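## Task

Rotate the white die until its upward face has the same number as the black die's upward face, and leave it resting entirely on the mat. Every other die must still show the number it shows now, and all dice must lie flat at the end. It only counts if nothing depends on the robot to stay that way. Finish by opening the gripper and pulling the arms away.

## Robot and tools

Robot: two six-joint arms, left_arm and right_arm, each ending in a parallel two-finger gripper that opens up to 50 mm.

Frame: every pose is in one scene frame. The origin sits on the table top midway between the arms, +z is up, +x points out across the table, and left_arm stands on the +y side. Base positions are left_arm (+0.078, +0.572, 0) and right_arm (-0.041, -0.625, 0). The names left and right do not match image sides.

Gripper geometry: fingers point along the gripper's +z axis and close along its x axis. The reported end_effector_position is the point midway between the pads. Fingertips extend 17.5 mm past it. A flat block about 9 cm long sticks out toward the gripper's -y side and can collide with things. Pure rotations pivot about the pad midpoint.

The row (used by execute_actions and by move): always 20 numbers, one list covering both arms. First left_arm: x, y, z (metres), qw, qx, qy, qz (unit quaternion, w first), then gripper position, force_limit, speed. Then the same ten for right_arm. x, y, z and the quaternion are an absolute target pose for that gripper in the scene frame, not an offset. The last three of each half lie in -1..1. Position: +1 fully open (50 mm), about -0.65 pads touching, -1 means close until an object blocks. force_limit: -1 about 20 N, 0 about 102 N, +1 about 185 N per pad (actual grip may run up to 17 % higher). speed: -1 is 20 mm/s, 0 is 85, +1 is 150. An arm meant to stay still must get its last reported pose and its gripper's current three numbers repeated; a 0 is a real command. A target more than 0.6 m from that arm's last reported position along any gripper axis makes the call refused. Each control step, the commanded pose is clipped to within 100 mm and 16 degrees of the measured pose, and the motion trails commands by about 0.17 s.

execute_actions: argument actions, a list holding zero or one item, plus optional pictures (boolean). Empty list: just report the state. A motion item has rows (1 to 15 rows of 20 numbers) and steps (at most 15, default 15, each 1/30 s); each row runs one step and the final row repeats to fill. A wait item has only steps (up to 300), counted from the previous result, so reply time eats into it.

move: target (one 20-number row as above), speed (0.002 to 0.5 m/s, default 0.25; rotation up to twice that in rad/s), optional stop_force (13 to 80 N, shared by both arms, not allowed in the first 0.2 s). Each gripper travels in a straight line toward its target; both paths finish together, lasting 0.5 to 10 s. It ignores obstacles and the other arm. With stop_force an arm halts once its wrist sensor feels that much extra push against its motion, then backs off two steps and holds; this lets a slow target lie past a surface. Do not rely on it while the gripper rotates, and omit it when lifting away from something pressed on. The result has a move: line: done, off_target, moving, held, fault or contact per arm, and limits such as paced (target clipped) or held (steps blocked), plus each gripper's remaining distance.

wait: seconds, 0 to 10; sends nothing new.

zoom_image: camera (cam_head_left, cam_head_right, cam_left_wrist or cam_right_wrist) and region [x0, y0, x1, y1] in pixels of that 504x504 image, at most 504 by 504, origin top-left.

read_manual: section (only "licences"); returns licence text, no motion.

finished_scene: scene (1 or 2).

Result lines: per arm, gripper position and quaternion plus linear and angular velocity; Wrist force and Wrist torque along the gripper's own axes (offsets up to about 5.5 N, noise up to 3.4 N, saturating near 100 N; pressing on a surface gives a force pointing back into the arm). object_status: 0 fingers moving, 1 blocked while opening, 2 blocked while closing (a grip), 3 reached the commanded position or pads met (usually nothing held). Opening in mm is about (250 - position_measured) x 0.202. Fingers keep their state until a position differing by 0.01 or more is sent; only then do new force or speed values apply. After a force_limit -1 grip, status may stay 2 even if the object slipped away. HELD marks steps not passed to the robot; pose unreachable means the clearance check altered a command. Hand target shows where the controller is driving each gripper. MOTOR HOT warns above 70 C; at 85 C the arm brakes until cooled.

Things to avoid: knocking any die or object off the table, letting the arms strike or push each other, fast or deep contacts. A stiff arm pressing even slightly past a firm surface can trigger a fault; 150 N of external force or a joint reaching its load limit (wrist joints 47.5 N m) stops that arm for 10 s and drops the rest of the call. Prefer slow approaches, gentle releases, and leaving dice resting flat before opening and retreating.

Each tool is called after "Emit:" as name([rows], argument=value, ...), one row to a line, values as JSON.

## Session

Emit:
execute_actions(actions=[])

Scene clock: 0.00 s of 4500.00 s.
left_arm: end_effector_position=(+0.4053, +0.2680, +0.1755) position_measured=3 object_status=3 end_effector_quat_wxyz=(-0.157, -0.471, +0.866, +0.062) end_effector_velocity=(-0.000, +0.001, -0.001) end_effector_angular_velocity=(+0.002, +0.002, +0.002) | right_arm: end_effector_position=(+0.2477, +0.1244, +0.2229) position_measured=3 object_status=3 end_effector_quat_wxyz=(-0.239, +0.934, -0.230, -0.135) end_effector_velocity=(+0.000, -0.001, -0.001) end_effector_angular_velocity=(-0.001, +0.000, -0.001)
Joint positions: left_arm=[-0.952 -1.817  2.351 -1.941 -1.869  2.778] | right_arm=[ 4.568 -1.733 -2.124 -0.357  1.831 -2.83 ]
Joint velocities: left_arm=[ 0.002  0.     0.002  0.    -0.001 -0.   ] | right_arm=[-0.     0.001 -0.002 -0.    -0.     0.   ]
Motor temperatures (°C, as the motors report them): left_arm=[28 28 28 41 33 36] | right_arm=[27 27 32 37 37 33]
Wrist force (N, on the end effector, along its own x y z axes, offset not removed): no reading
Wrist torque (N m, same axes, about the end effector's origin, offset not removed): no reading
Hand target (left_arm): +0.405, +0.268, +0.176; -0.157, -0.471, +0.866, +0.062
Hand target (right_arm): +0.248, +0.124, +0.223; -0.239, +0.934, -0.230, -0.135

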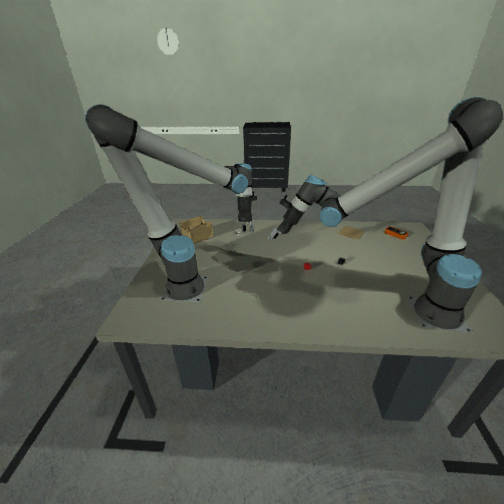

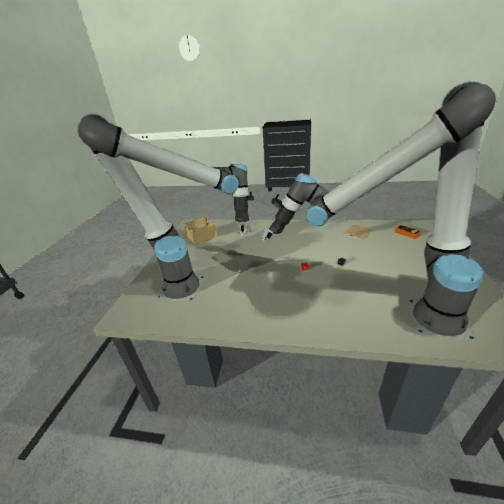

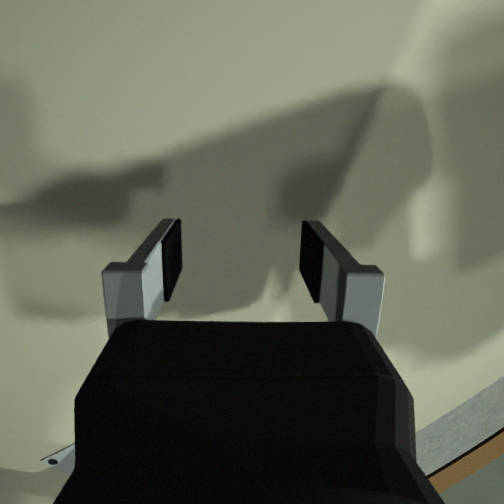

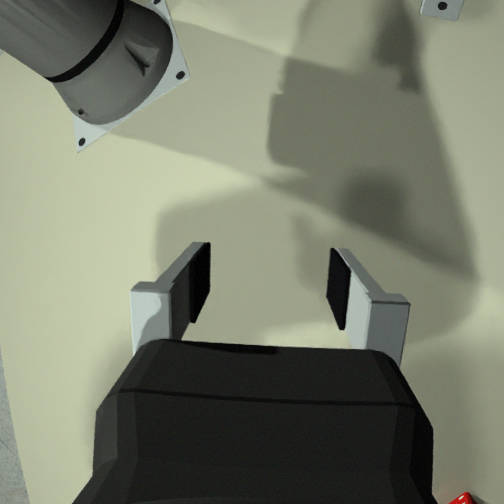

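Emit:
zoom_image(camera="cam_head_left", region=[170, 200, 430, 290])

Emit:
zoom_image(camera="cam_head_right", region=[170, 200, 430, 290])

Emit:
zoom_image(camera="cam_head_left", region=[295, 250, 355, 280])

Region (170, 200, 430, 290) of cam_head_left's 504x504 image, scaled by 1.938, with more detail than that image has; it fills the top 174 rows of this view, and the rest is white.

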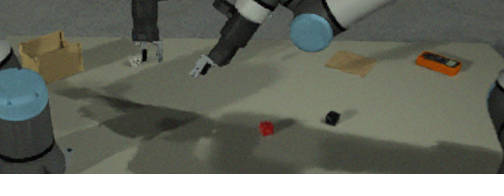

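Region (170, 200, 430, 290) of cam_head_right's 504x504 image, scaled by 1.938, with more detail than that image has; it fills the top 174 rows of this view, and the rest is white.

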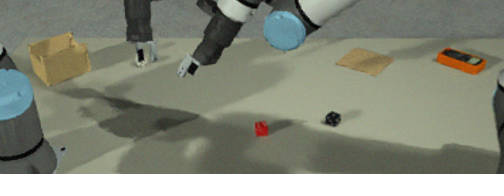

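Region (295, 250, 355, 280) of cam_head_left's 504x504 image, scaled by 8.400, with more detail than that image has.

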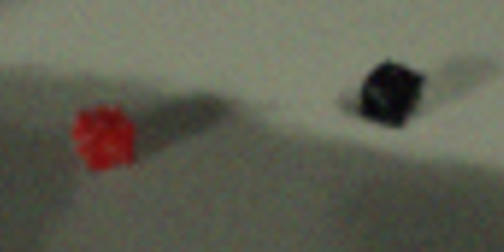

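Emit:
move(target=[0.6,0.39,0.18,0,0,1,0,1,0,0,0.31,-0.29,0.15,0,1,0,0,1,0,0], speed=0.35)

Scene clock: 19.80 s of 4500.00 s.
left_arm: end_effector_position=(+0.5997, +0.3897, +0.1798) position_measured=3 object_status=3 end_effector_quat_wxyz=(-0.000, -0.000, +1.000, -0.000) end_effector_velocity=(+0.001, +0.000, +0.000) end_effector_angular_velocity=(-0.002, -0.000, -0.006) | right_arm: end_effector_position=(+0.3103, -0.2897, +0.1499) position_measured=3 object_status=3 end_effector_quat_wxyz=(-0.000, +1.000, -0.000, -0.000) end_effector_velocity=(+0.001, -0.000, +0.002) end_effector_angular_velocity=(+0.001, -0.002, +0.002)
Joint positions: left_arm=[-0.608 -1.709  2.279 -2.14  -1.572  4.094] | right_arm=[ 4.338 -1.313 -2.431 -0.968  1.571 -3.607]
Joint velocities: left_arm=[ 0.002  0.001 -0.001 -0.001 -0.001  0.007] | right_arm=[-0.001  0.003  0.002 -0.002 -0.002 -0.003]
Motor temperatures (°C, as the motors report them): left_arm=[28 28 28 41 33 36] | right_arm=[27 27 32 37 37 33]
Wrist force (N, on the end effector, along its own x y z axes, offset not removed): left_arm=[-2.9 1.4 0.3] | right_arm=[-2.3 3.8 0.5]
Wrist torque (N m, same axes, about the end effector's origin, offset not removed): left_arm=[0.73 0.50 -0.23] | right_arm=[0.96 0.47 -0.05]
Hand target (left_arm): +0.600, +0.390, +0.180; -0.000, +0.000, +1.000, -0.000
Hand target (right_arm): +0.310, -0.290, +0.150; -0.000, +1.000, -0.000, +0.000
Off the commanded pose (left_arm): 0.000 m, 0 deg.
Off the commanded pose (right_arm): 0.000 m, 0 deg.
After step 90, 14.67 s passed at rest.
move: done
camera_calibration (this result's frames):
cam_left_wrist: T_world_to_cam=[[-0.999508, -0.0185877, 0.0252539, 0.600547], [-0.0107216, 0.95941, 0.281812, -0.419713], [-0.0294671, 0.281403, -0.959137, 0.227814], [0, 0, 0, 1]] pos_world=[0.602464, 0.349733, 0.321619]
cam_right_wrist: T_world_to_cam=[[0.998007, 0.01163, -0.0620288, -0.287522], [0.0264588, -0.969428, 0.243944, -0.321383], [-0.0572954, -0.245099, -0.967804, 0.240567], [0, 0, 0, 1]] pos_world=[0.309236, -0.249252, 0.293386]

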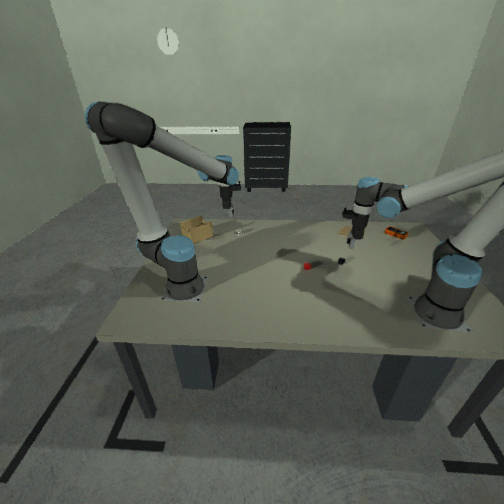

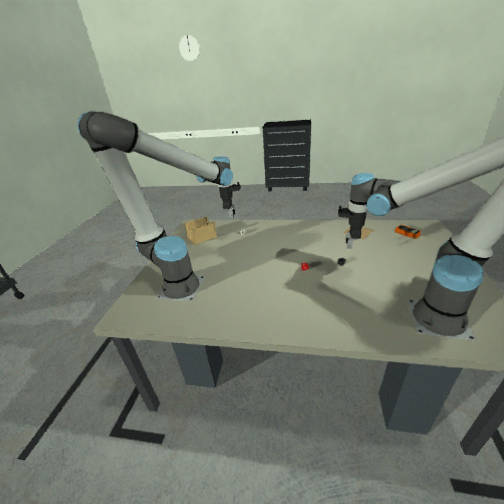

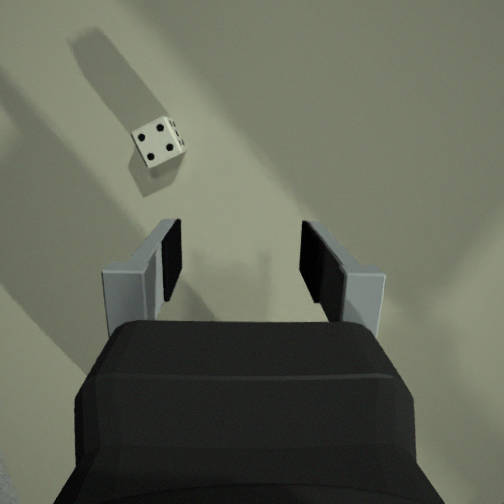

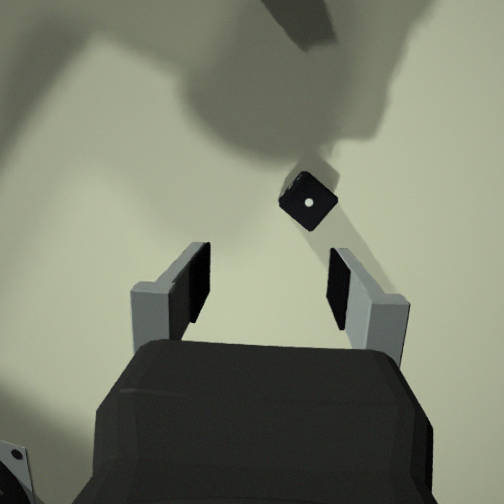

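Emit:
zoom_image(camera="cam_left_wrist", region=[110, 95, 210, 195])

Emit:
zoom_image(camera="cam_head_left", region=[225, 222, 255, 242])

Region (110, 95, 210, 195) of cam_left_wrist's 504x504 image, scaled by 5.040, with more detail than that image has.

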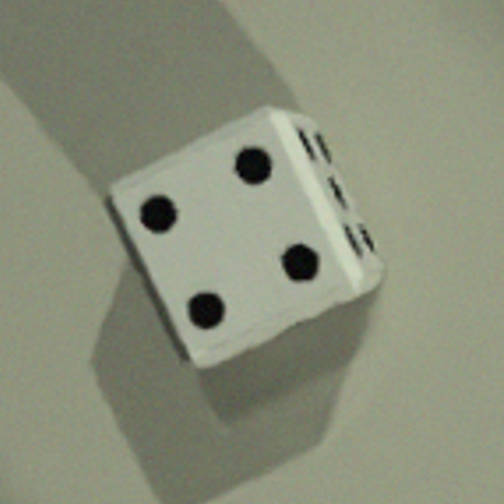

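Region (225, 222, 255, 242) of cam_head_left's 504x504 image, scaled by 16.800, with more detail than that image has.

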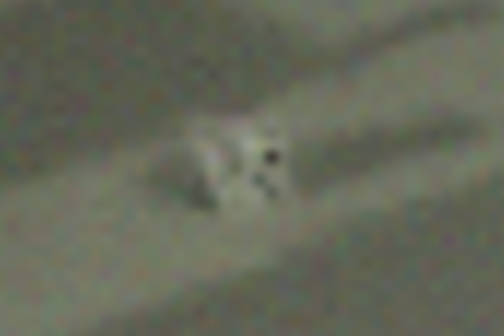

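Emit:
move(target=[0.682,0.316,0.12,0,-0.225,0.974,0,1,0,0,0.67,-0.43,0.2,0,1,0,0,1,0,0], speed=0.35)

Scene clock: 43.60 s of 4500.00 s.
left_arm: end_effector_position=(+0.6819, +0.3162, +0.1200) position_measured=3 object_status=3 end_effector_quat_wxyz=(+0.000, -0.225, +0.974, +0.000) end_effector_velocity=(+0.001, +0.000, -0.000) end_effector_angular_velocity=(+0.001, -0.001, +0.002) | right_arm: end_effector_position=(+0.6700, -0.4296, +0.2000) position_measured=3 object_status=3 end_effector_quat_wxyz=(-0.000, +1.000, -0.000, +0.000) end_effector_velocity=(+0.002, -0.000, -0.001) end_effector_angular_velocity=(-0.001, +0.002, +0.001)
Joint positions: left_arm=[-0.642 -1.475  2.182 -2.277 -1.571  3.606] | right_arm=[ 3.71  -1.727 -1.94  -1.045  1.571 -4.237]
Joint velocities: left_arm=[-0.     0.001 -0.    -0.001  0.001 -0.002] | right_arm=[-0.002 -0.004  0.004 -0.002  0.    -0.003]
Motor temperatures (°C, as the motors report them): left_arm=[28 28 28 41 33 36] | right_arm=[27 27 32 37 37 33]
Wrist force (N, on the end effector, along its own x y z axes, offset not removed): left_arm=[-2.2 -6.9 1.7] | right_arm=[4.5 -2.3 0.8]
Wrist torque (N m, same axes, about the end effector's origin, offset not removed): left_arm=[-0.88 0.30 -0.05] | right_arm=[-0.26 -1.23 -0.37]
Hand target (left_arm): +0.682, +0.316, +0.120; +0.000, -0.225, +0.974, +0.000
Hand target (right_arm): +0.670, -0.430, +0.200; -0.000, +1.000, -0.000, +0.000
Off the commanded pose (left_arm): 0.000 m, 0 deg.
Off the commanded pose (right_arm): 0.000 m, 0 deg.
After step 90, 19.03 s passed at rest.
move: done
camera_calibration (this result's frames):
cam_left_wrist: T_world_to_cam=[[-0.890278, -0.45475, 0.0246361, 0.74638], [-0.430137, 0.8574, 0.282572, -0.0132746], [-0.149623, 0.240971, -0.95893, 0.288253], [0, 0, 0, 1]] pos_world=[0.701905, 0.281338, 0.261778]
cam_right_wrist: T_world_to_cam=[[0.998034, 0.0122132, -0.0614792, -0.641707], [0.0268928, -0.969404, 0.243992, -0.479074], [-0.0566183, -0.245165, -0.967827, 0.274829], [0, 0, 0, 1]] pos_world=[0.668889, -0.3892, 0.343425]

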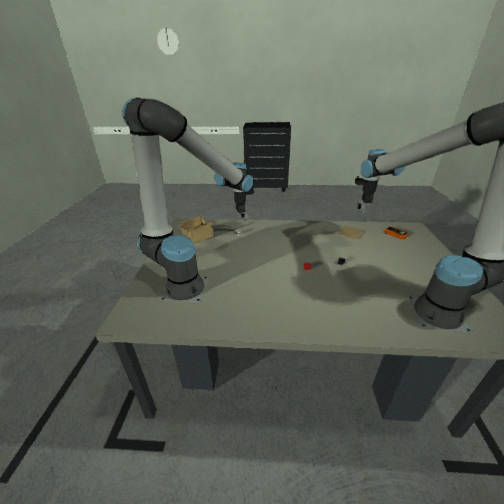

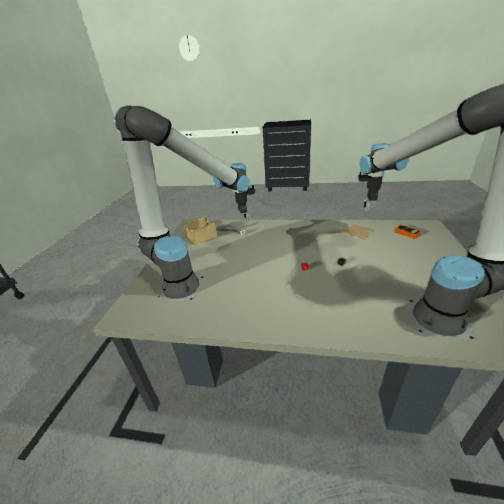

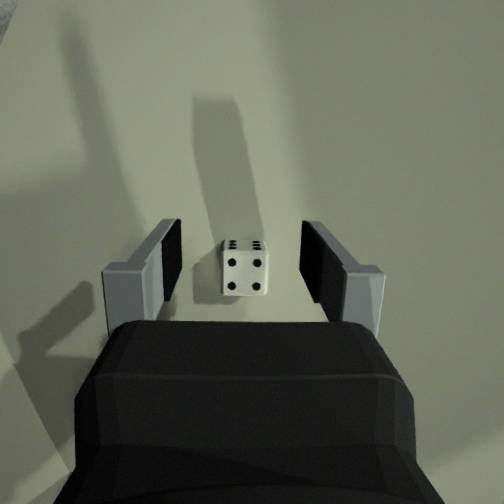

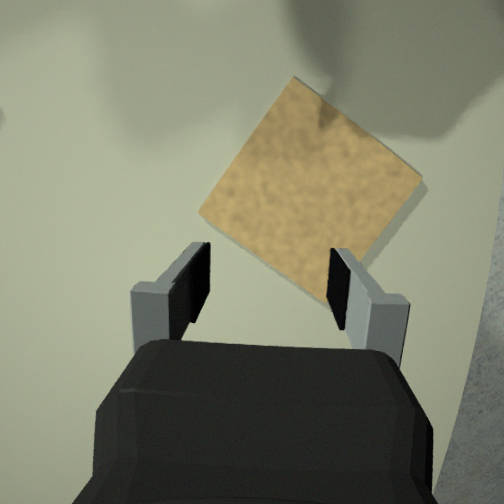

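Emit:
move(target=[0.6585,0.3619,0.09,0.0861,-0.2079,0.8999,-0.3728,1,0,0,0.3,-0.55,0.3,0,1,0,0,1,0,0], speed=0.3)

Scene clock: 65.90 s of 4500.00 s.
left_arm: end_effector_position=(+0.6583, +0.3616, +0.0903) position_measured=3 object_status=3 end_effector_quat_wxyz=(+0.086, -0.208, +0.900, -0.373) end_effector_velocity=(+0.001, -0.000, -0.000) end_effector_angular_velocity=(-0.003, -0.003, +0.000) | right_arm: end_effector_position=(+0.3002, -0.5502, +0.2999) position_measured=3 object_status=3 end_effector_quat_wxyz=(+0.000, +1.000, +0.000, -0.000) end_effector_velocity=(-0.002, -0.001, -0.001) end_effector_angular_velocity=(-0.002, +0.001, +0.000)
Joint positions: left_arm=[-0.37  -1.251  2.541 -3.499 -2.066  3.712] | right_arm=[ 3.908 -0.877 -2.356 -1.479  1.571 -4.038]
Joint velocities: left_arm=[ 0.     0.004 -0.001 -0.009 -0.001 -0.001] | right_arm=[ 0.002  0.003 -0.002 -0.004 -0.001  0.002]
Motor temperatures (°C, as the motors report them): left_arm=[28 28 28 41 33 36] | right_arm=[27 27 32 37 37 33]
Wrist force (N, on the end effector, along its own x y z axes, offset not removed): left_arm=[-3.5 3.4 1.3] | right_arm=[0.0 -1.3 -1.4]
Wrist torque (N m, same axes, about the end effector's origin, offset not removed): left_arm=[1.05 0.45 0.00] | right_arm=[-0.09 -0.34 0.02]
Hand target (left_arm): +0.658, +0.362, +0.090; +0.086, -0.208, +0.900, -0.373
Hand target (right_arm): +0.300, -0.550, +0.300; +0.000, +1.000, +0.000, -0.000
Off the commanded pose (left_arm): 0.000 m, 0 deg.
Off the commanded pose (right_arm): 0.000 m, 0 deg.
After step 90, 17.27 s passed at rest.
move: done
camera_calibration (this result's frames):
cam_left_wrist: T_world_to_cam=[[-0.900508, -0.433761, 0.0305978, 0.745417], [-0.394133, 0.784461, -0.478832, 0.0174825], [0.183696, -0.443252, -0.877373, 0.266016], [0, 0, 0, 1]] pos_world=[0.629278, 0.427531, 0.218958]
cam_right_wrist: T_world_to_cam=[[0.997987, 0.0122561, -0.0622199, -0.264721], [0.0271406, -0.969296, 0.244394, -0.610556], [-0.0573142, -0.245591, -0.967678, 0.320922], [0, 0, 0, 1]] pos_world=[0.299152, -0.50975, 0.443294]

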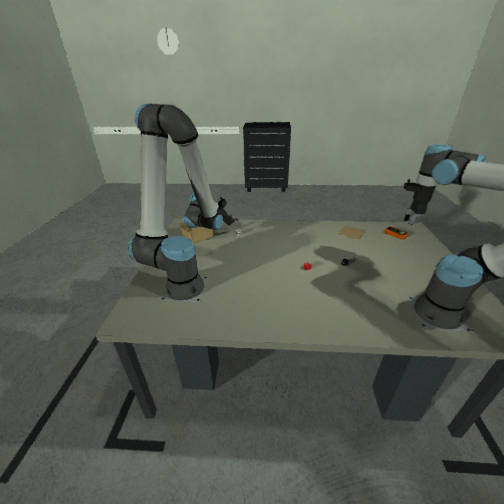

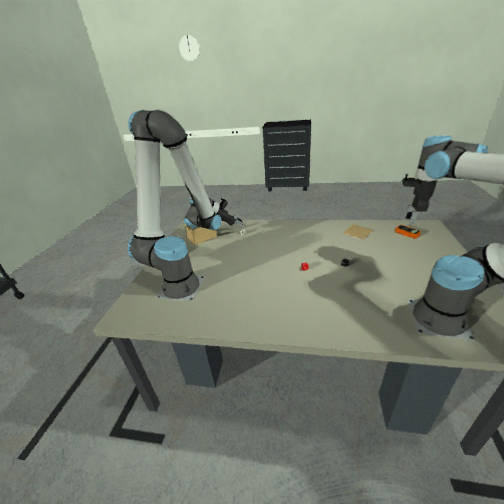

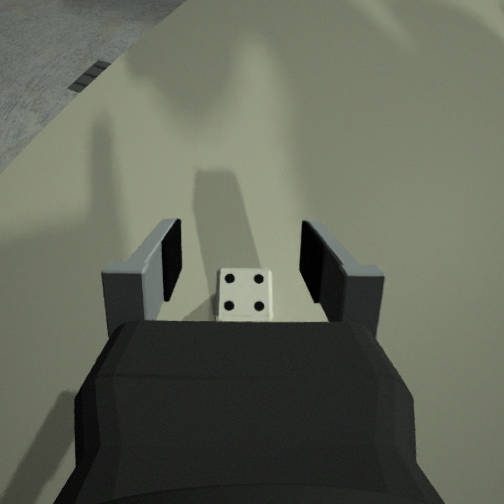

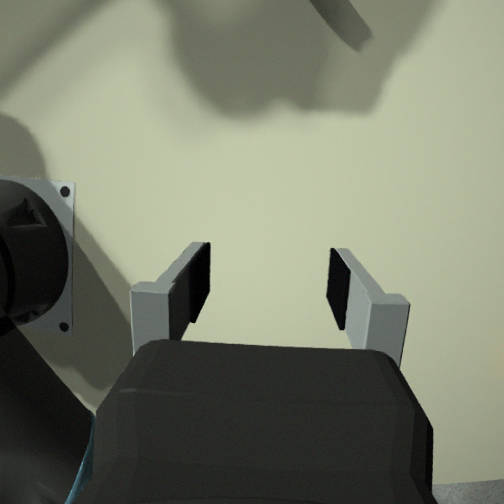

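Emit:
zoom_image(camera="cam_head_right", region=[170, 180, 260, 255])

Region (170, 180, 260, 255) of cam_head_right's 504x504 image, scaled by 5.600, with more detail than that image has.

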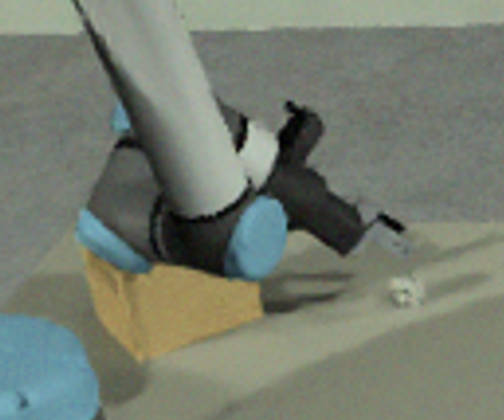

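Emit:
move(target=[0.6625,0.3536,0.075,0,-0.225,0.974,0,1,0,0,0.3,-0.55,0.3,0,1,0,0,1,0,0], speed=0.3)

Emit:
move(target=[0.6625,0.3536,0.025,0,-0.225,0.974,0,1,0,0,0.3,-0.55,0.3,0,1,0,0,1,0,0], speed=0.08)

Emit:
move(target=[0.6625,0.3536,0.025,0,-0.225,0.974,0,-1,-0.5,0,0.3,-0.55,0.3,0,1,0,0,1,0,0])

Scene clock: 83.87 s of 4500.00 s.
left_arm: end_effector_position=(+0.6625, +0.3539, +0.0748) position_measured=3 object_status=3 end_effector_quat_wxyz=(+0.000, -0.225, +0.974, -0.000) end_effector_velocity=(-0.000, +0.001, -0.001) end_effector_angular_velocity=(+0.011, +0.007, +0.001) | right_arm: end_effector_position=(+0.3000, -0.5500, +0.3001) position_measured=3 object_status=3 end_effector_quat_wxyz=(-0.000, +1.000, +0.000, +0.000) end_effector_velocity=(+0.000, +0.000, +0.001) end_effector_angular_velocity=(+0.001, +0.000, -0.002)
Joint positions: left_arm=[-0.611 -1.46   2.273 -2.385 -1.571  3.637] | right_arm=[ 3.909 -0.877 -2.356 -1.479  1.571 -4.037]
Joint velocities: left_arm=[-0.002  0.004 -0.005  0.014  0.005 -0.003] | right_arm=[-0.    -0.001  0.001  0.     0.001  0.001]
Motor temperatures (°C, as the motors report them): left_arm=[28 28 28 41 33 36] | right_arm=[27 27 32 37 37 33]
Wrist force (N, on the end effector, along its own x y z axes, offset not removed): left_arm=[2.6 -0.2 -0.9] | right_arm=[3.9 -0.8 -1.3]
Wrist torque (N m, same axes, about the end effector's origin, offset not removed): left_arm=[0.28 -0.62 -0.13] | right_arm=[-0.20 -0.86 -0.40]
Hand target (left_arm): +0.663, +0.354, +0.075; -0.000, -0.225, +0.974, +0.000
Hand target (right_arm): +0.300, -0.550, +0.300; +0.000, +1.000, +0.000, -0.000
Off the commanded pose (left_arm): 0.000 m, 0 deg.
Off the commanded pose (right_arm): 0.000 m, 0 deg.
After step 90, 13.13 s passed at rest.
move: done
camera_calibration (this result's frames):
cam_left_wrist: T_world_to_cam=[[-0.889979, -0.455341, 0.0245355, 0.747405], [-0.430821, 0.857248, 0.281993, -0.0406646], [-0.149436, 0.240397, -0.959103, 0.233093], [0, 0, 0, 1]] pos_world=[0.682488, 0.319149, 0.216689]
cam_right_wrist: T_world_to_cam=[[0.998009, 0.0122299, -0.061877, -0.264676], [0.0270221, -0.969336, 0.24425, -0.610295], [-0.0569925, -0.245436, -0.967736, 0.321177], [0, 0, 0, 1]] pos_world=[0.298945, -0.509516, 0.443502]

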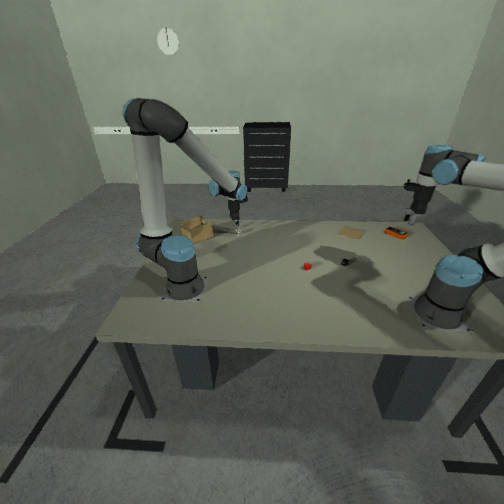

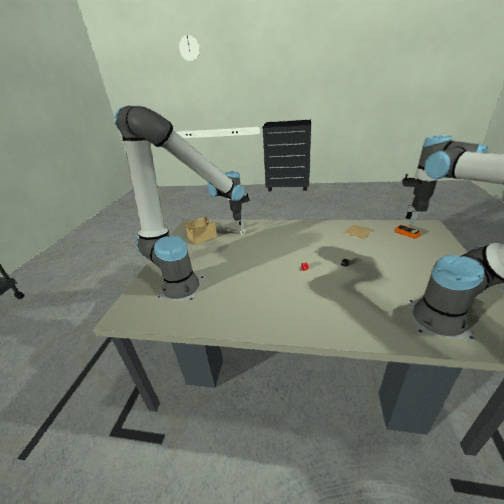

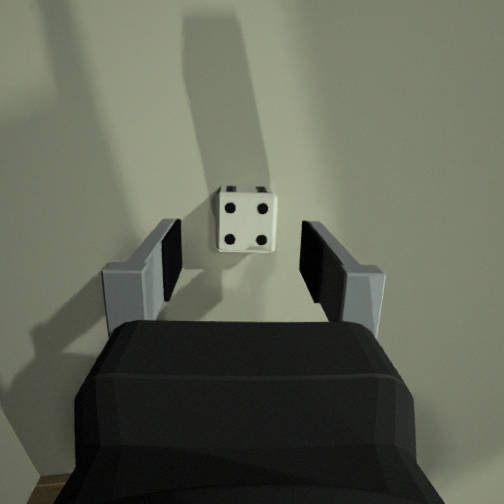

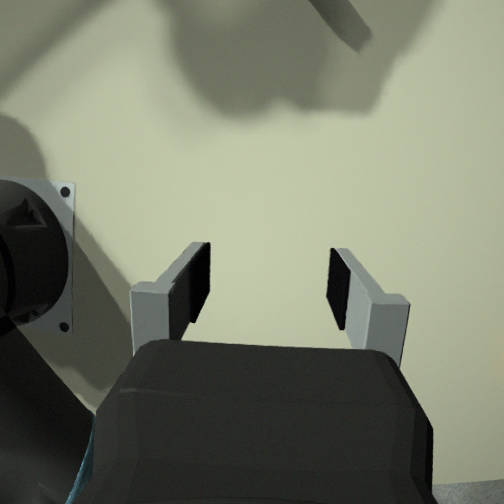

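Scene clock: 84.93 s of 4500.00 s.
left_arm: end_effector_position=(+0.6624, +0.3537, +0.0252) position_measured=3 object_status=3 end_effector_quat_wxyz=(-0.000, -0.225, +0.974, +0.000) end_effector_velocity=(+0.001, -0.000, -0.001) end_effector_angular_velocity=(+0.000, -0.001, +0.000) | right_arm: end_effector_position=(+0.3000, -0.5500, +0.3000) position_measured=3 object_status=3 end_effector_quat_wxyz=(-0.000, +1.000, -0.000, +0.000) end_effector_velocity=(-0.000, -0.000, -0.002) end_effector_angular_velocity=(-0.002, +0.002, -0.000)
Joint positions: left_arm=[-0.611 -1.377  2.305 -2.498 -1.571  3.637] | right_arm=[ 3.909 -0.877 -2.356 -1.479  1.571 -4.037]
Joint velocities: left_arm=[ 0.001  0.003 -0.001 -0.003  0.001  0.   ] | right_arm=[ 0.    -0.001 -0.002  0.    -0.     0.001]
Motor temperatures (°C, as the motors report them): left_arm=[28 28 28 41 33 36] | right_arm=[27 27 32 37 37 33]
Wrist force (N, on the end effector, along its own x y z axes, offset not removed): left_arm=[-2.0 -1.3 -0.4] | right_arm=[-2.3 0.9 1.9]
Wrist torque (N m, same axes, about the end effector's origin, offset not removed): left_arm=[0.07 0.34 -0.08] | right_arm=[0.56 0.17 0.09]
Hand target (left_arm): +0.662, +0.354, +0.025; -0.000, -0.225, +0.974, +0.000
Hand target (right_arm): +0.300, -0.550, +0.300; +0.000, +1.000, -0.000, +0.000
Off the commanded pose (left_arm): 0.000 m, 0 deg.
Off the commanded pose (right_arm): 0.000 m, 0 deg.
move: done
camera_calibration (this result's frames):
cam_left_wrist: T_world_to_cam=[[-0.890218, -0.454864, 0.024723, 0.748386], [-0.430234, 0.857371, 0.282514, -0.0269339], [-0.149702, 0.240862, -0.958945, 0.185558], [0, 0, 0, 1]] pos_world=[0.682417, 0.318812, 0.167047]
cam_right_wrist: T_world_to_cam=[[0.998004, 0.0122252, -0.0619512, -0.264633], [0.0270391, -0.969321, 0.244305, -0.610311], [-0.0570639, -0.245492, -0.967718, 0.321089], [0, 0, 0, 1]] pos_world=[0.29893, -0.509528, 0.443431]

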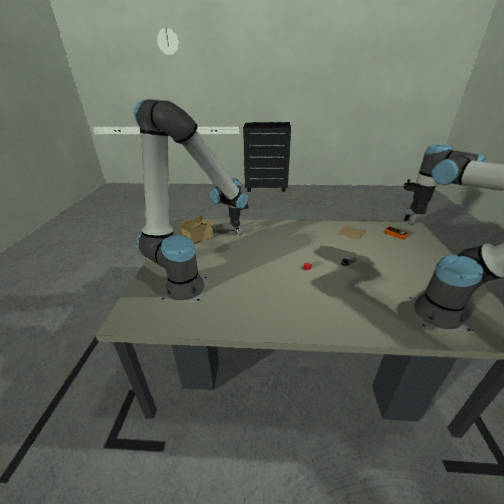

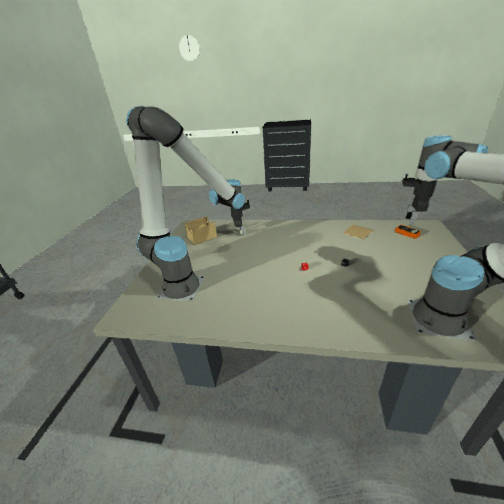

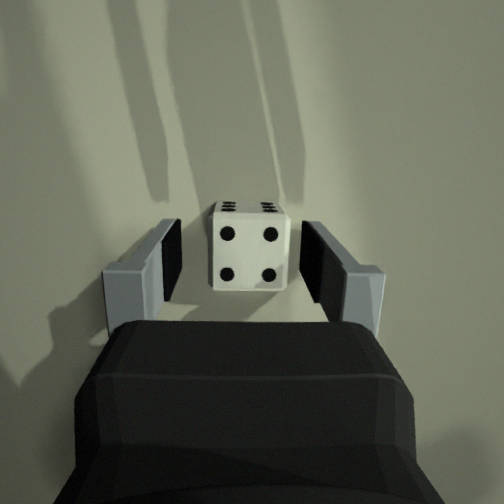

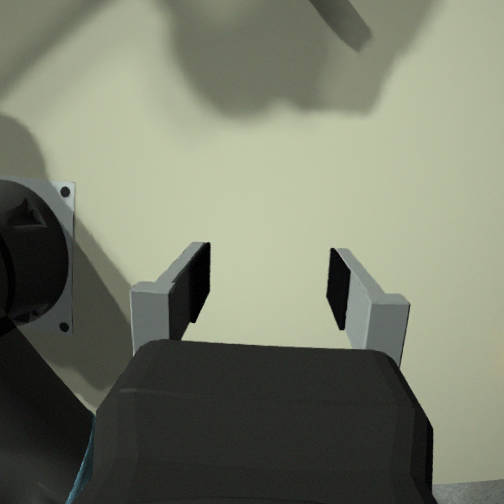

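Scene clock: 85.63 s of 4500.00 s.
left_arm: end_effector_position=(+0.6624, +0.3536, +0.0250) position_measured=106 object_status=2 end_effector_quat_wxyz=(-0.000, -0.225, +0.974, +0.000) end_effector_velocity=(+0.001, -0.001, +0.000) end_effector_angular_velocity=(+0.001, -0.001, -0.001) | right_arm: end_effector_position=(+0.3000, -0.5500, +0.3000) position_measured=3 object_status=3 end_effector_quat_wxyz=(-0.000, +1.000, -0.000, +0.000) end_effector_velocity=(-0.001, -0.000, -0.001) end_effector_angular_velocity=(-0.001, +0.001, +0.000)
Joint positions: left_arm=[-0.611 -1.377  2.305 -2.498 -1.571  3.637] | right_arm=[ 3.909 -0.877 -2.356 -1.479  1.571 -4.037]
Joint velocities: left_arm=[-0.001  0.    -0.001  0.     0.001  0.   ] | right_arm=[-0.     0.001 -0.002  0.     0.    -0.   ]
Motor temperatures (°C, as the motors report them): left_arm=[28 28 28 41 33 36] | right_arm=[27 27 32 37 37 33]
Wrist force (N, on the end effector, along its own x y z axes, offset not removed): left_arm=[1.8 3.7 -20.0] | right_arm=[0.3 3.8 2.3]
Wrist torque (N m, same axes, about the end effector's origin, offset not removed): left_arm=[-0.18 0.28 -0.10] | right_arm=[0.88 -0.20 -0.11]
Hand target (left_arm): +0.662, +0.354, +0.025; +0.000, -0.225, +0.974, -0.000
Hand target (right_arm): +0.300, -0.550, +0.300; +0.000, +1.000, -0.000, +0.000
Off the commanded pose (left_arm): 0.000 m, 0 deg.
Off the commanded pose (right_arm): 0.000 m, 0 deg.
move: done
camera_calibration (this result's frames):
cam_left_wrist: T_world_to_cam=[[-0.89022, -0.454859, 0.0247336, 0.748414], [-0.430225, 0.857369, 0.282533, -0.026834], [-0.149719, 0.240876, -0.958939, 0.185357], [0, 0, 0, 1]] pos_world=[0.68246, 0.318782, 0.166817]
cam_right_wrist: T_world_to_cam=[[0.998004, 0.0122255, -0.0619536, -0.264632], [0.0270401, -0.969321, 0.244307, -0.610312], [-0.0570661, -0.245495, -0.967717, 0.321086], [0, 0, 0, 1]] pos_world=[0.298929, -0.509528, 0.443429]

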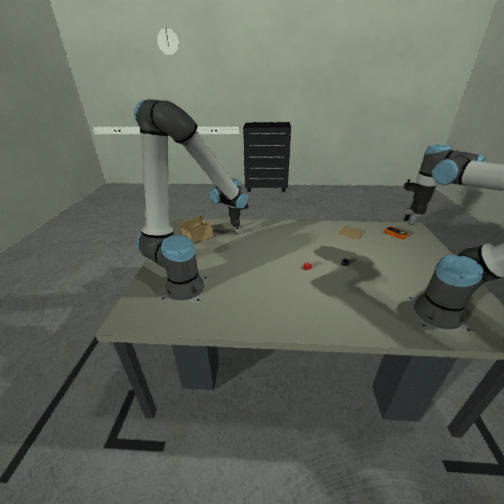

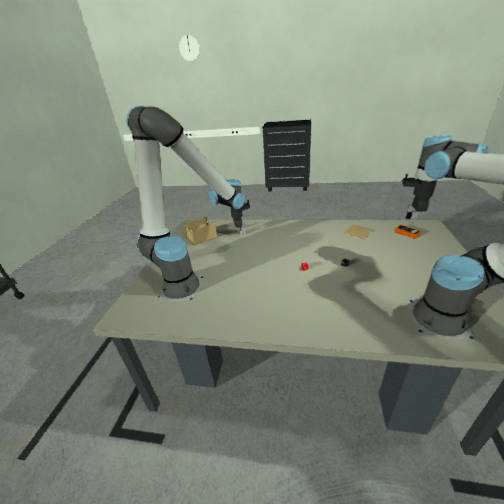

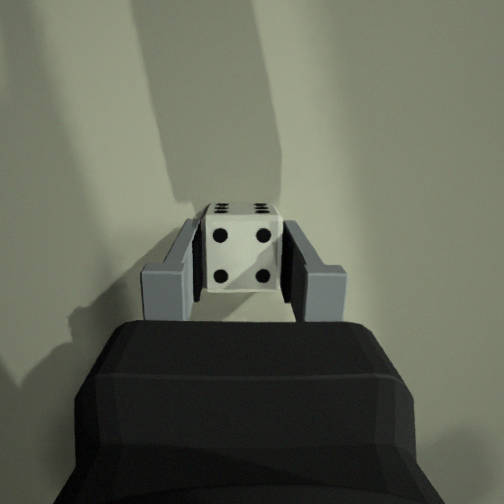

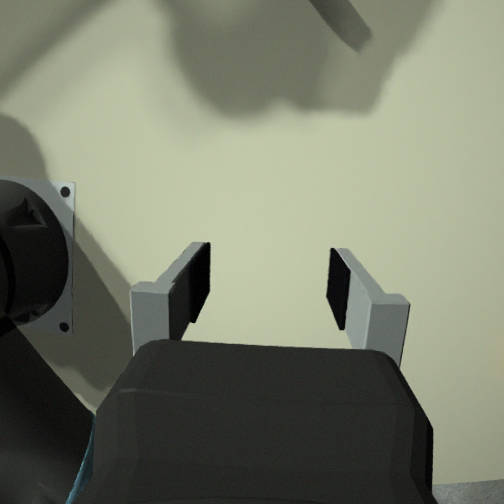

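Emit:
move(target=[0.6625,0.34,0.045,0,-0.225,0.974,0,-1,-0.5,0,0.3,-0.55,0.3,0,1,0,0,1,0,0], speed=0.15)

Emit:
move(target=[0.6625,0.1,0.04,0,-0.225,0.974,0,-1,-0.5,0,0.3,-0.4,0.25,0,1,0,0,1,0,0], speed=0.3)

Emit:
move(target=[0.6625,0.1,0.018,0,-0.225,0.974,0,-1,-0.5,0,0.3,-0.4,0.25,0,1,0,0,1,0,0], speed=0.015, stop_force=14)

Scene clock: 93.23 s of 4500.00 s.
left_arm: end_effector_position=(+0.6625, +0.3401, +0.0448) position_measured=106 object_status=2 end_effector_quat_wxyz=(+0.000, -0.225, +0.974, +0.000) end_effector_velocity=(-0.001, -0.001, +0.001) end_effector_angular_velocity=(+0.001, +0.002, +0.000) | right_arm: end_effector_position=(+0.3000, -0.5500, +0.3000) position_measured=3 object_status=3 end_effector_quat_wxyz=(-0.000, +1.000, -0.000, +0.000) end_effector_velocity=(-0.000, -0.000, -0.000) end_effector_angular_velocity=(-0.000, +0.000, +0.000)
Joint positions: left_arm=[-0.63  -1.404  2.284 -2.451 -1.571  3.619] | right_arm=[ 3.909 -0.877 -2.356 -1.479  1.571 -4.037]
Joint velocities: left_arm=[-0.001 -0.001 -0.001  0.005 -0.    -0.001] | right_arm=[-0.     0.    -0.001 -0.     0.    -0.   ]
Motor temperatures (°C, as the motors report them): left_arm=[28 28 28 41 33 36] | right_arm=[27 27 32 37 37 33]
Wrist force (N, on the end effector, along its own x y z axes, offset not removed): left_arm=[-6.4 -0.3 1.0] | right_arm=[2.0 5.7 -1.0]
Wrist torque (N m, same axes, about the end effector's origin, offset not removed): left_arm=[0.35 0.96 -0.12] | right_arm=[1.19 -0.68 -0.50]
Hand target (left_arm): +0.663, +0.340, +0.045; +0.000, -0.225, +0.974, +0.000
Hand target (right_arm): +0.300, -0.550, +0.300; -0.000, +1.000, -0.000, +0.000
Off the commanded pose (left_arm): 0.000 m, 0 deg.
Off the commanded pose (right_arm): 0.000 m, 0 deg.
After step 90, 3.77 s passed at rest.
move: done
camera_calibration (this result's frames):
cam_left_wrist: T_world_to_cam=[[-0.890208, -0.454885, 0.0246842, 0.741871], [-0.430258, 0.857347, 0.282549, -0.0207431], [-0.14969, 0.240907, -0.958935, 0.207624], [0, 0, 0, 1]] pos_world=[0.682574, 0.305232, 0.186646]
cam_right_wrist: T_world_to_cam=[[0.998004, 0.0122256, -0.0619539, -0.264631], [0.0270403, -0.969321, 0.244307, -0.610312], [-0.0570664, -0.245495, -0.967717, 0.321085], [0, 0, 0, 1]] pos_world=[0.298929, -0.509528, 0.443428]

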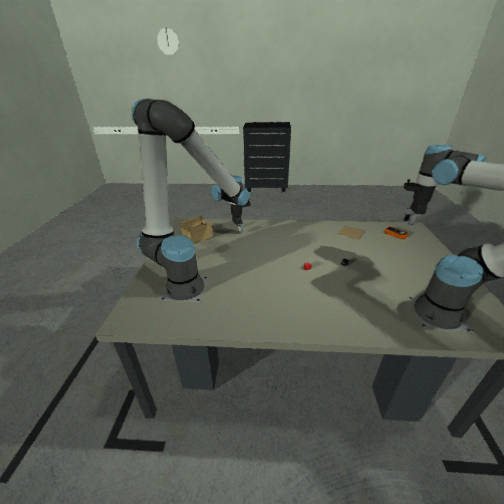

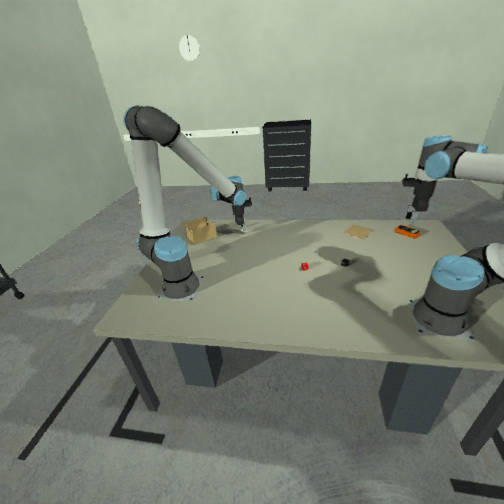

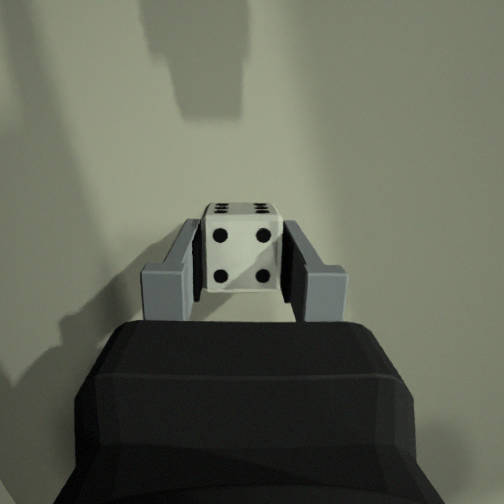

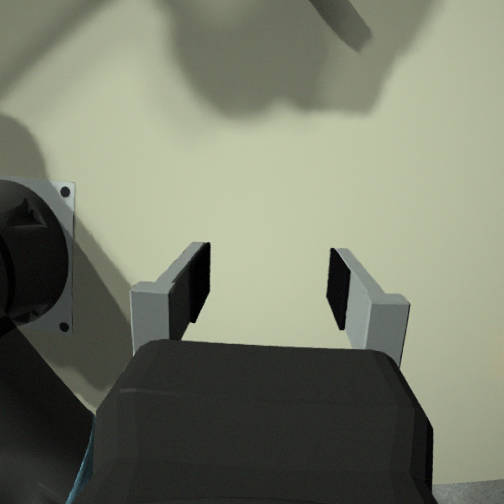

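Scene clock: 94.63 s of 4500.00 s.
left_arm: end_effector_position=(+0.6628, +0.1005, +0.0398) position_measured=106 object_status=2 end_effector_quat_wxyz=(+0.000, -0.225, +0.974, +0.000) end_effector_velocity=(-0.000, -0.000, -0.001) end_effector_angular_velocity=(+0.003, +0.002, +0.001) | right_arm: end_effector_position=(+0.2998, -0.4003, +0.2500) position_measured=3 object_status=3 end_effector_quat_wxyz=(+0.000, +1.000, +0.000, -0.000) end_effector_velocity=(+0.001, +0.001, -0.000) end_effector_angular_velocity=(-0.001, +0.001, -0.001)
Joint positions: left_arm=[-0.896 -1.237  2.063 -2.396 -1.57   3.353] | right_arm=[ 4.221 -1.03  -2.389 -1.294  1.571 -3.725]
Joint velocities: left_arm=[-0.001  0.003 -0.002  0.003  0.001 -0.001] | right_arm=[ 0.001 -0.004  0.001  0.002  0.     0.002]
Motor temperatures (°C, as the motors report them): left_arm=[28 28 28 41 33 36] | right_arm=[27 27 32 37 37 33]
Wrist force (N, on the end effector, along its own x y z axes, offset not removed): left_arm=[0.0 -0.4 -2.0] | right_arm=[0.5 3.7 -0.1]
Wrist torque (N m, same axes, about the end effector's origin, offset not removed): left_arm=[0.40 -0.21 -0.15] | right_arm=[0.92 -0.58 -0.31]
Hand target (left_arm): +0.663, +0.100, +0.040; +0.000, -0.225, +0.974, +0.000
Hand target (right_arm): +0.300, -0.400, +0.250; +0.000, +1.000, +0.000, -0.000
Off the commanded pose (left_arm): 0.001 m, 0 deg.
Off the commanded pose (right_arm): 0.000 m, 0 deg.
move: done
camera_calibration (this result's frames):
cam_left_wrist: T_world_to_cam=[[-0.890214, -0.454907, 0.024037, 0.633268], [-0.430361, 0.857135, 0.283035, 0.186226], [-0.149358, 0.241617, -0.958808, 0.260283], [0, 0, 0, 1]] pos_world=[0.682764, 0.0655685, 0.181632]
cam_right_wrist: T_world_to_cam=[[0.997986, 0.0122305, -0.0622369, -0.269247], [0.0271295, -0.969256, 0.244556, -0.452996], [-0.0573324, -0.245752, -0.967636, 0.309372], [0, 0, 0, 1]] pos_world=[0.298731, -0.359747, 0.393385]

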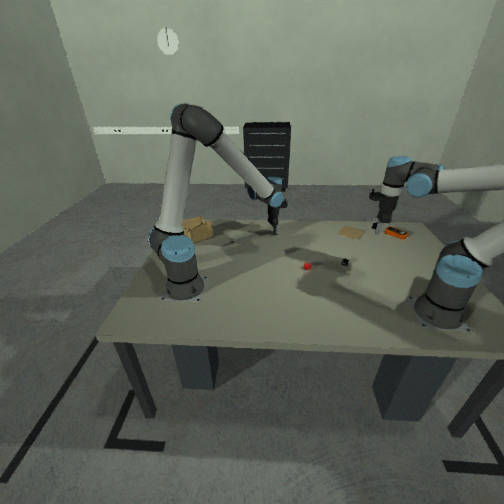

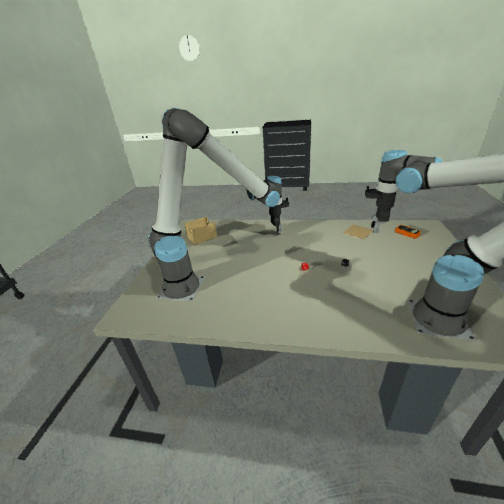

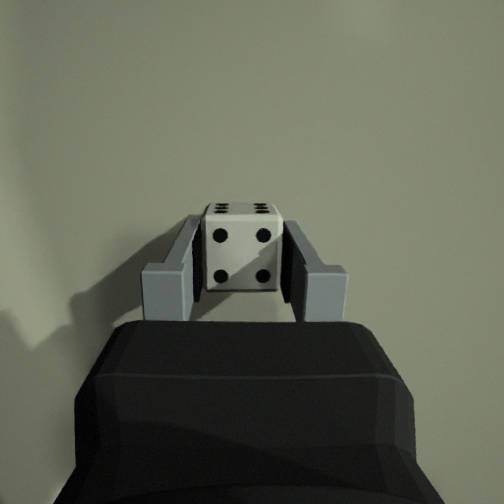

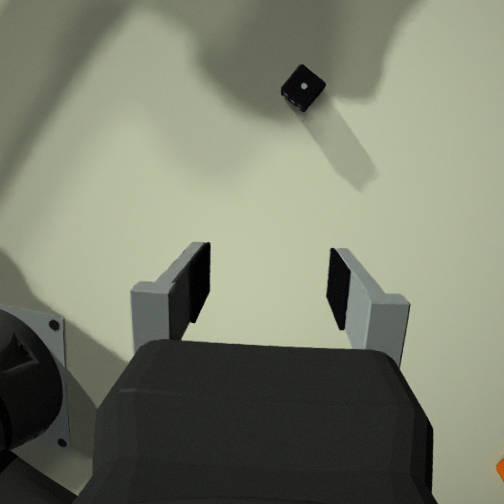

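Scene clock: 96.03 s of 4500.00 s.
left_arm: end_effector_position=(+0.6625, +0.1002, +0.0245) position_measured=106 object_status=2 end_effector_quat_wxyz=(+0.000, -0.225, +0.974, -0.000) end_effector_velocity=(+0.000, +0.000, +0.003) end_effector_angular_velocity=(+0.001, +0.001, +0.000) | right_arm: end_effector_position=(+0.3000, -0.4000, +0.2500) position_measured=3 object_status=3 end_effector_quat_wxyz=(+0.000, +1.000, +0.000, -0.000) end_effector_velocity=(+0.000, +0.000, -0.000) end_effector_angular_velocity=(-0.001, +0.000, -0.002)
Joint positions: left_arm=[-0.896 -1.216  2.071 -2.426 -1.571  3.352] | right_arm=[ 4.221 -1.031 -2.388 -1.293  1.571 -3.725]
Joint velocities: left_arm=[ 0.    -0.004 -0.002  0.008  0.    -0.   ] | right_arm=[-0.    -0.001 -0.     0.001  0.     0.002]
Motor temperatures (°C, as the motors report them): left_arm=[28 28 28 41 33 36] | right_arm=[27 27 32 37 37 33]
Wrist force (N, on the end effector, along its own x y z axes, offset not removed): left_arm=[-2.9 1.3 -42.6] | right_arm=[0.5 2.6 2.5]
Wrist torque (N m, same axes, about the end effector's origin, offset not removed): left_arm=[0.07 0.20 -0.28] | right_arm=[0.64 -0.31 -0.44]
Hand target (left_arm): +0.663, +0.100, +0.025; +0.000, -0.225, +0.974, +0.000
Hand target (right_arm): +0.300, -0.400, +0.250; +0.000, +1.000, +0.000, +0.000
Off the commanded pose (left_arm): 0.007 m, 0 deg.
Off the commanded pose (right_arm): 0.000 m, 0 deg.
move: contact (left_arm)
camera_calibration (this result's frames):
cam_left_wrist: T_world_to_cam=[[-0.890206, -0.454897, 0.0245398, 0.633242], [-0.430329, 0.857363, 0.282393, 0.190746], [-0.149499, 0.240828, -0.958985, 0.24582], [0, 0, 0, 1]] pos_world=[0.682549, 0.0653208, 0.166333]
cam_right_wrist: T_world_to_cam=[[0.998003, 0.01223, -0.0619682, -0.26954], [0.0270489, -0.969317, 0.24432, -0.452707], [-0.0570788, -0.245508, -0.967713, 0.309517], [0, 0, 0, 1]] pos_world=[0.298914, -0.359531, 0.393426]

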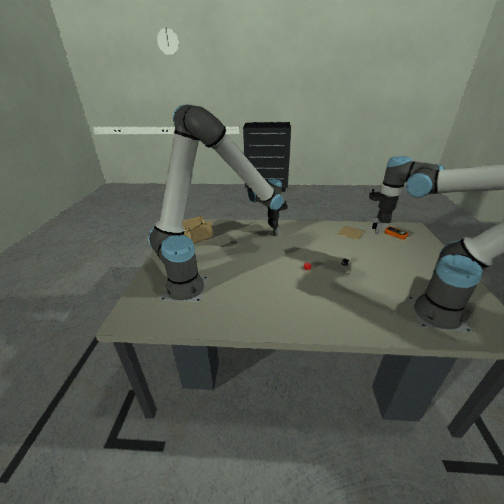

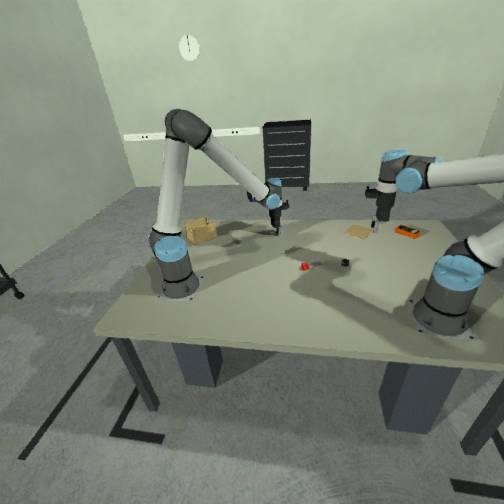

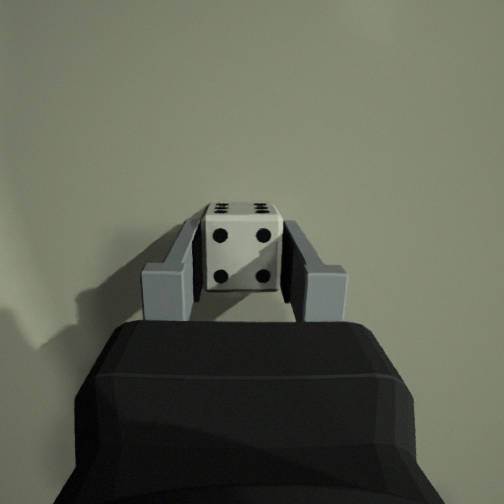

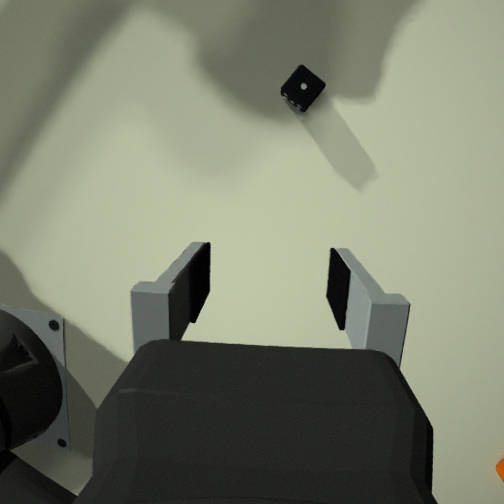

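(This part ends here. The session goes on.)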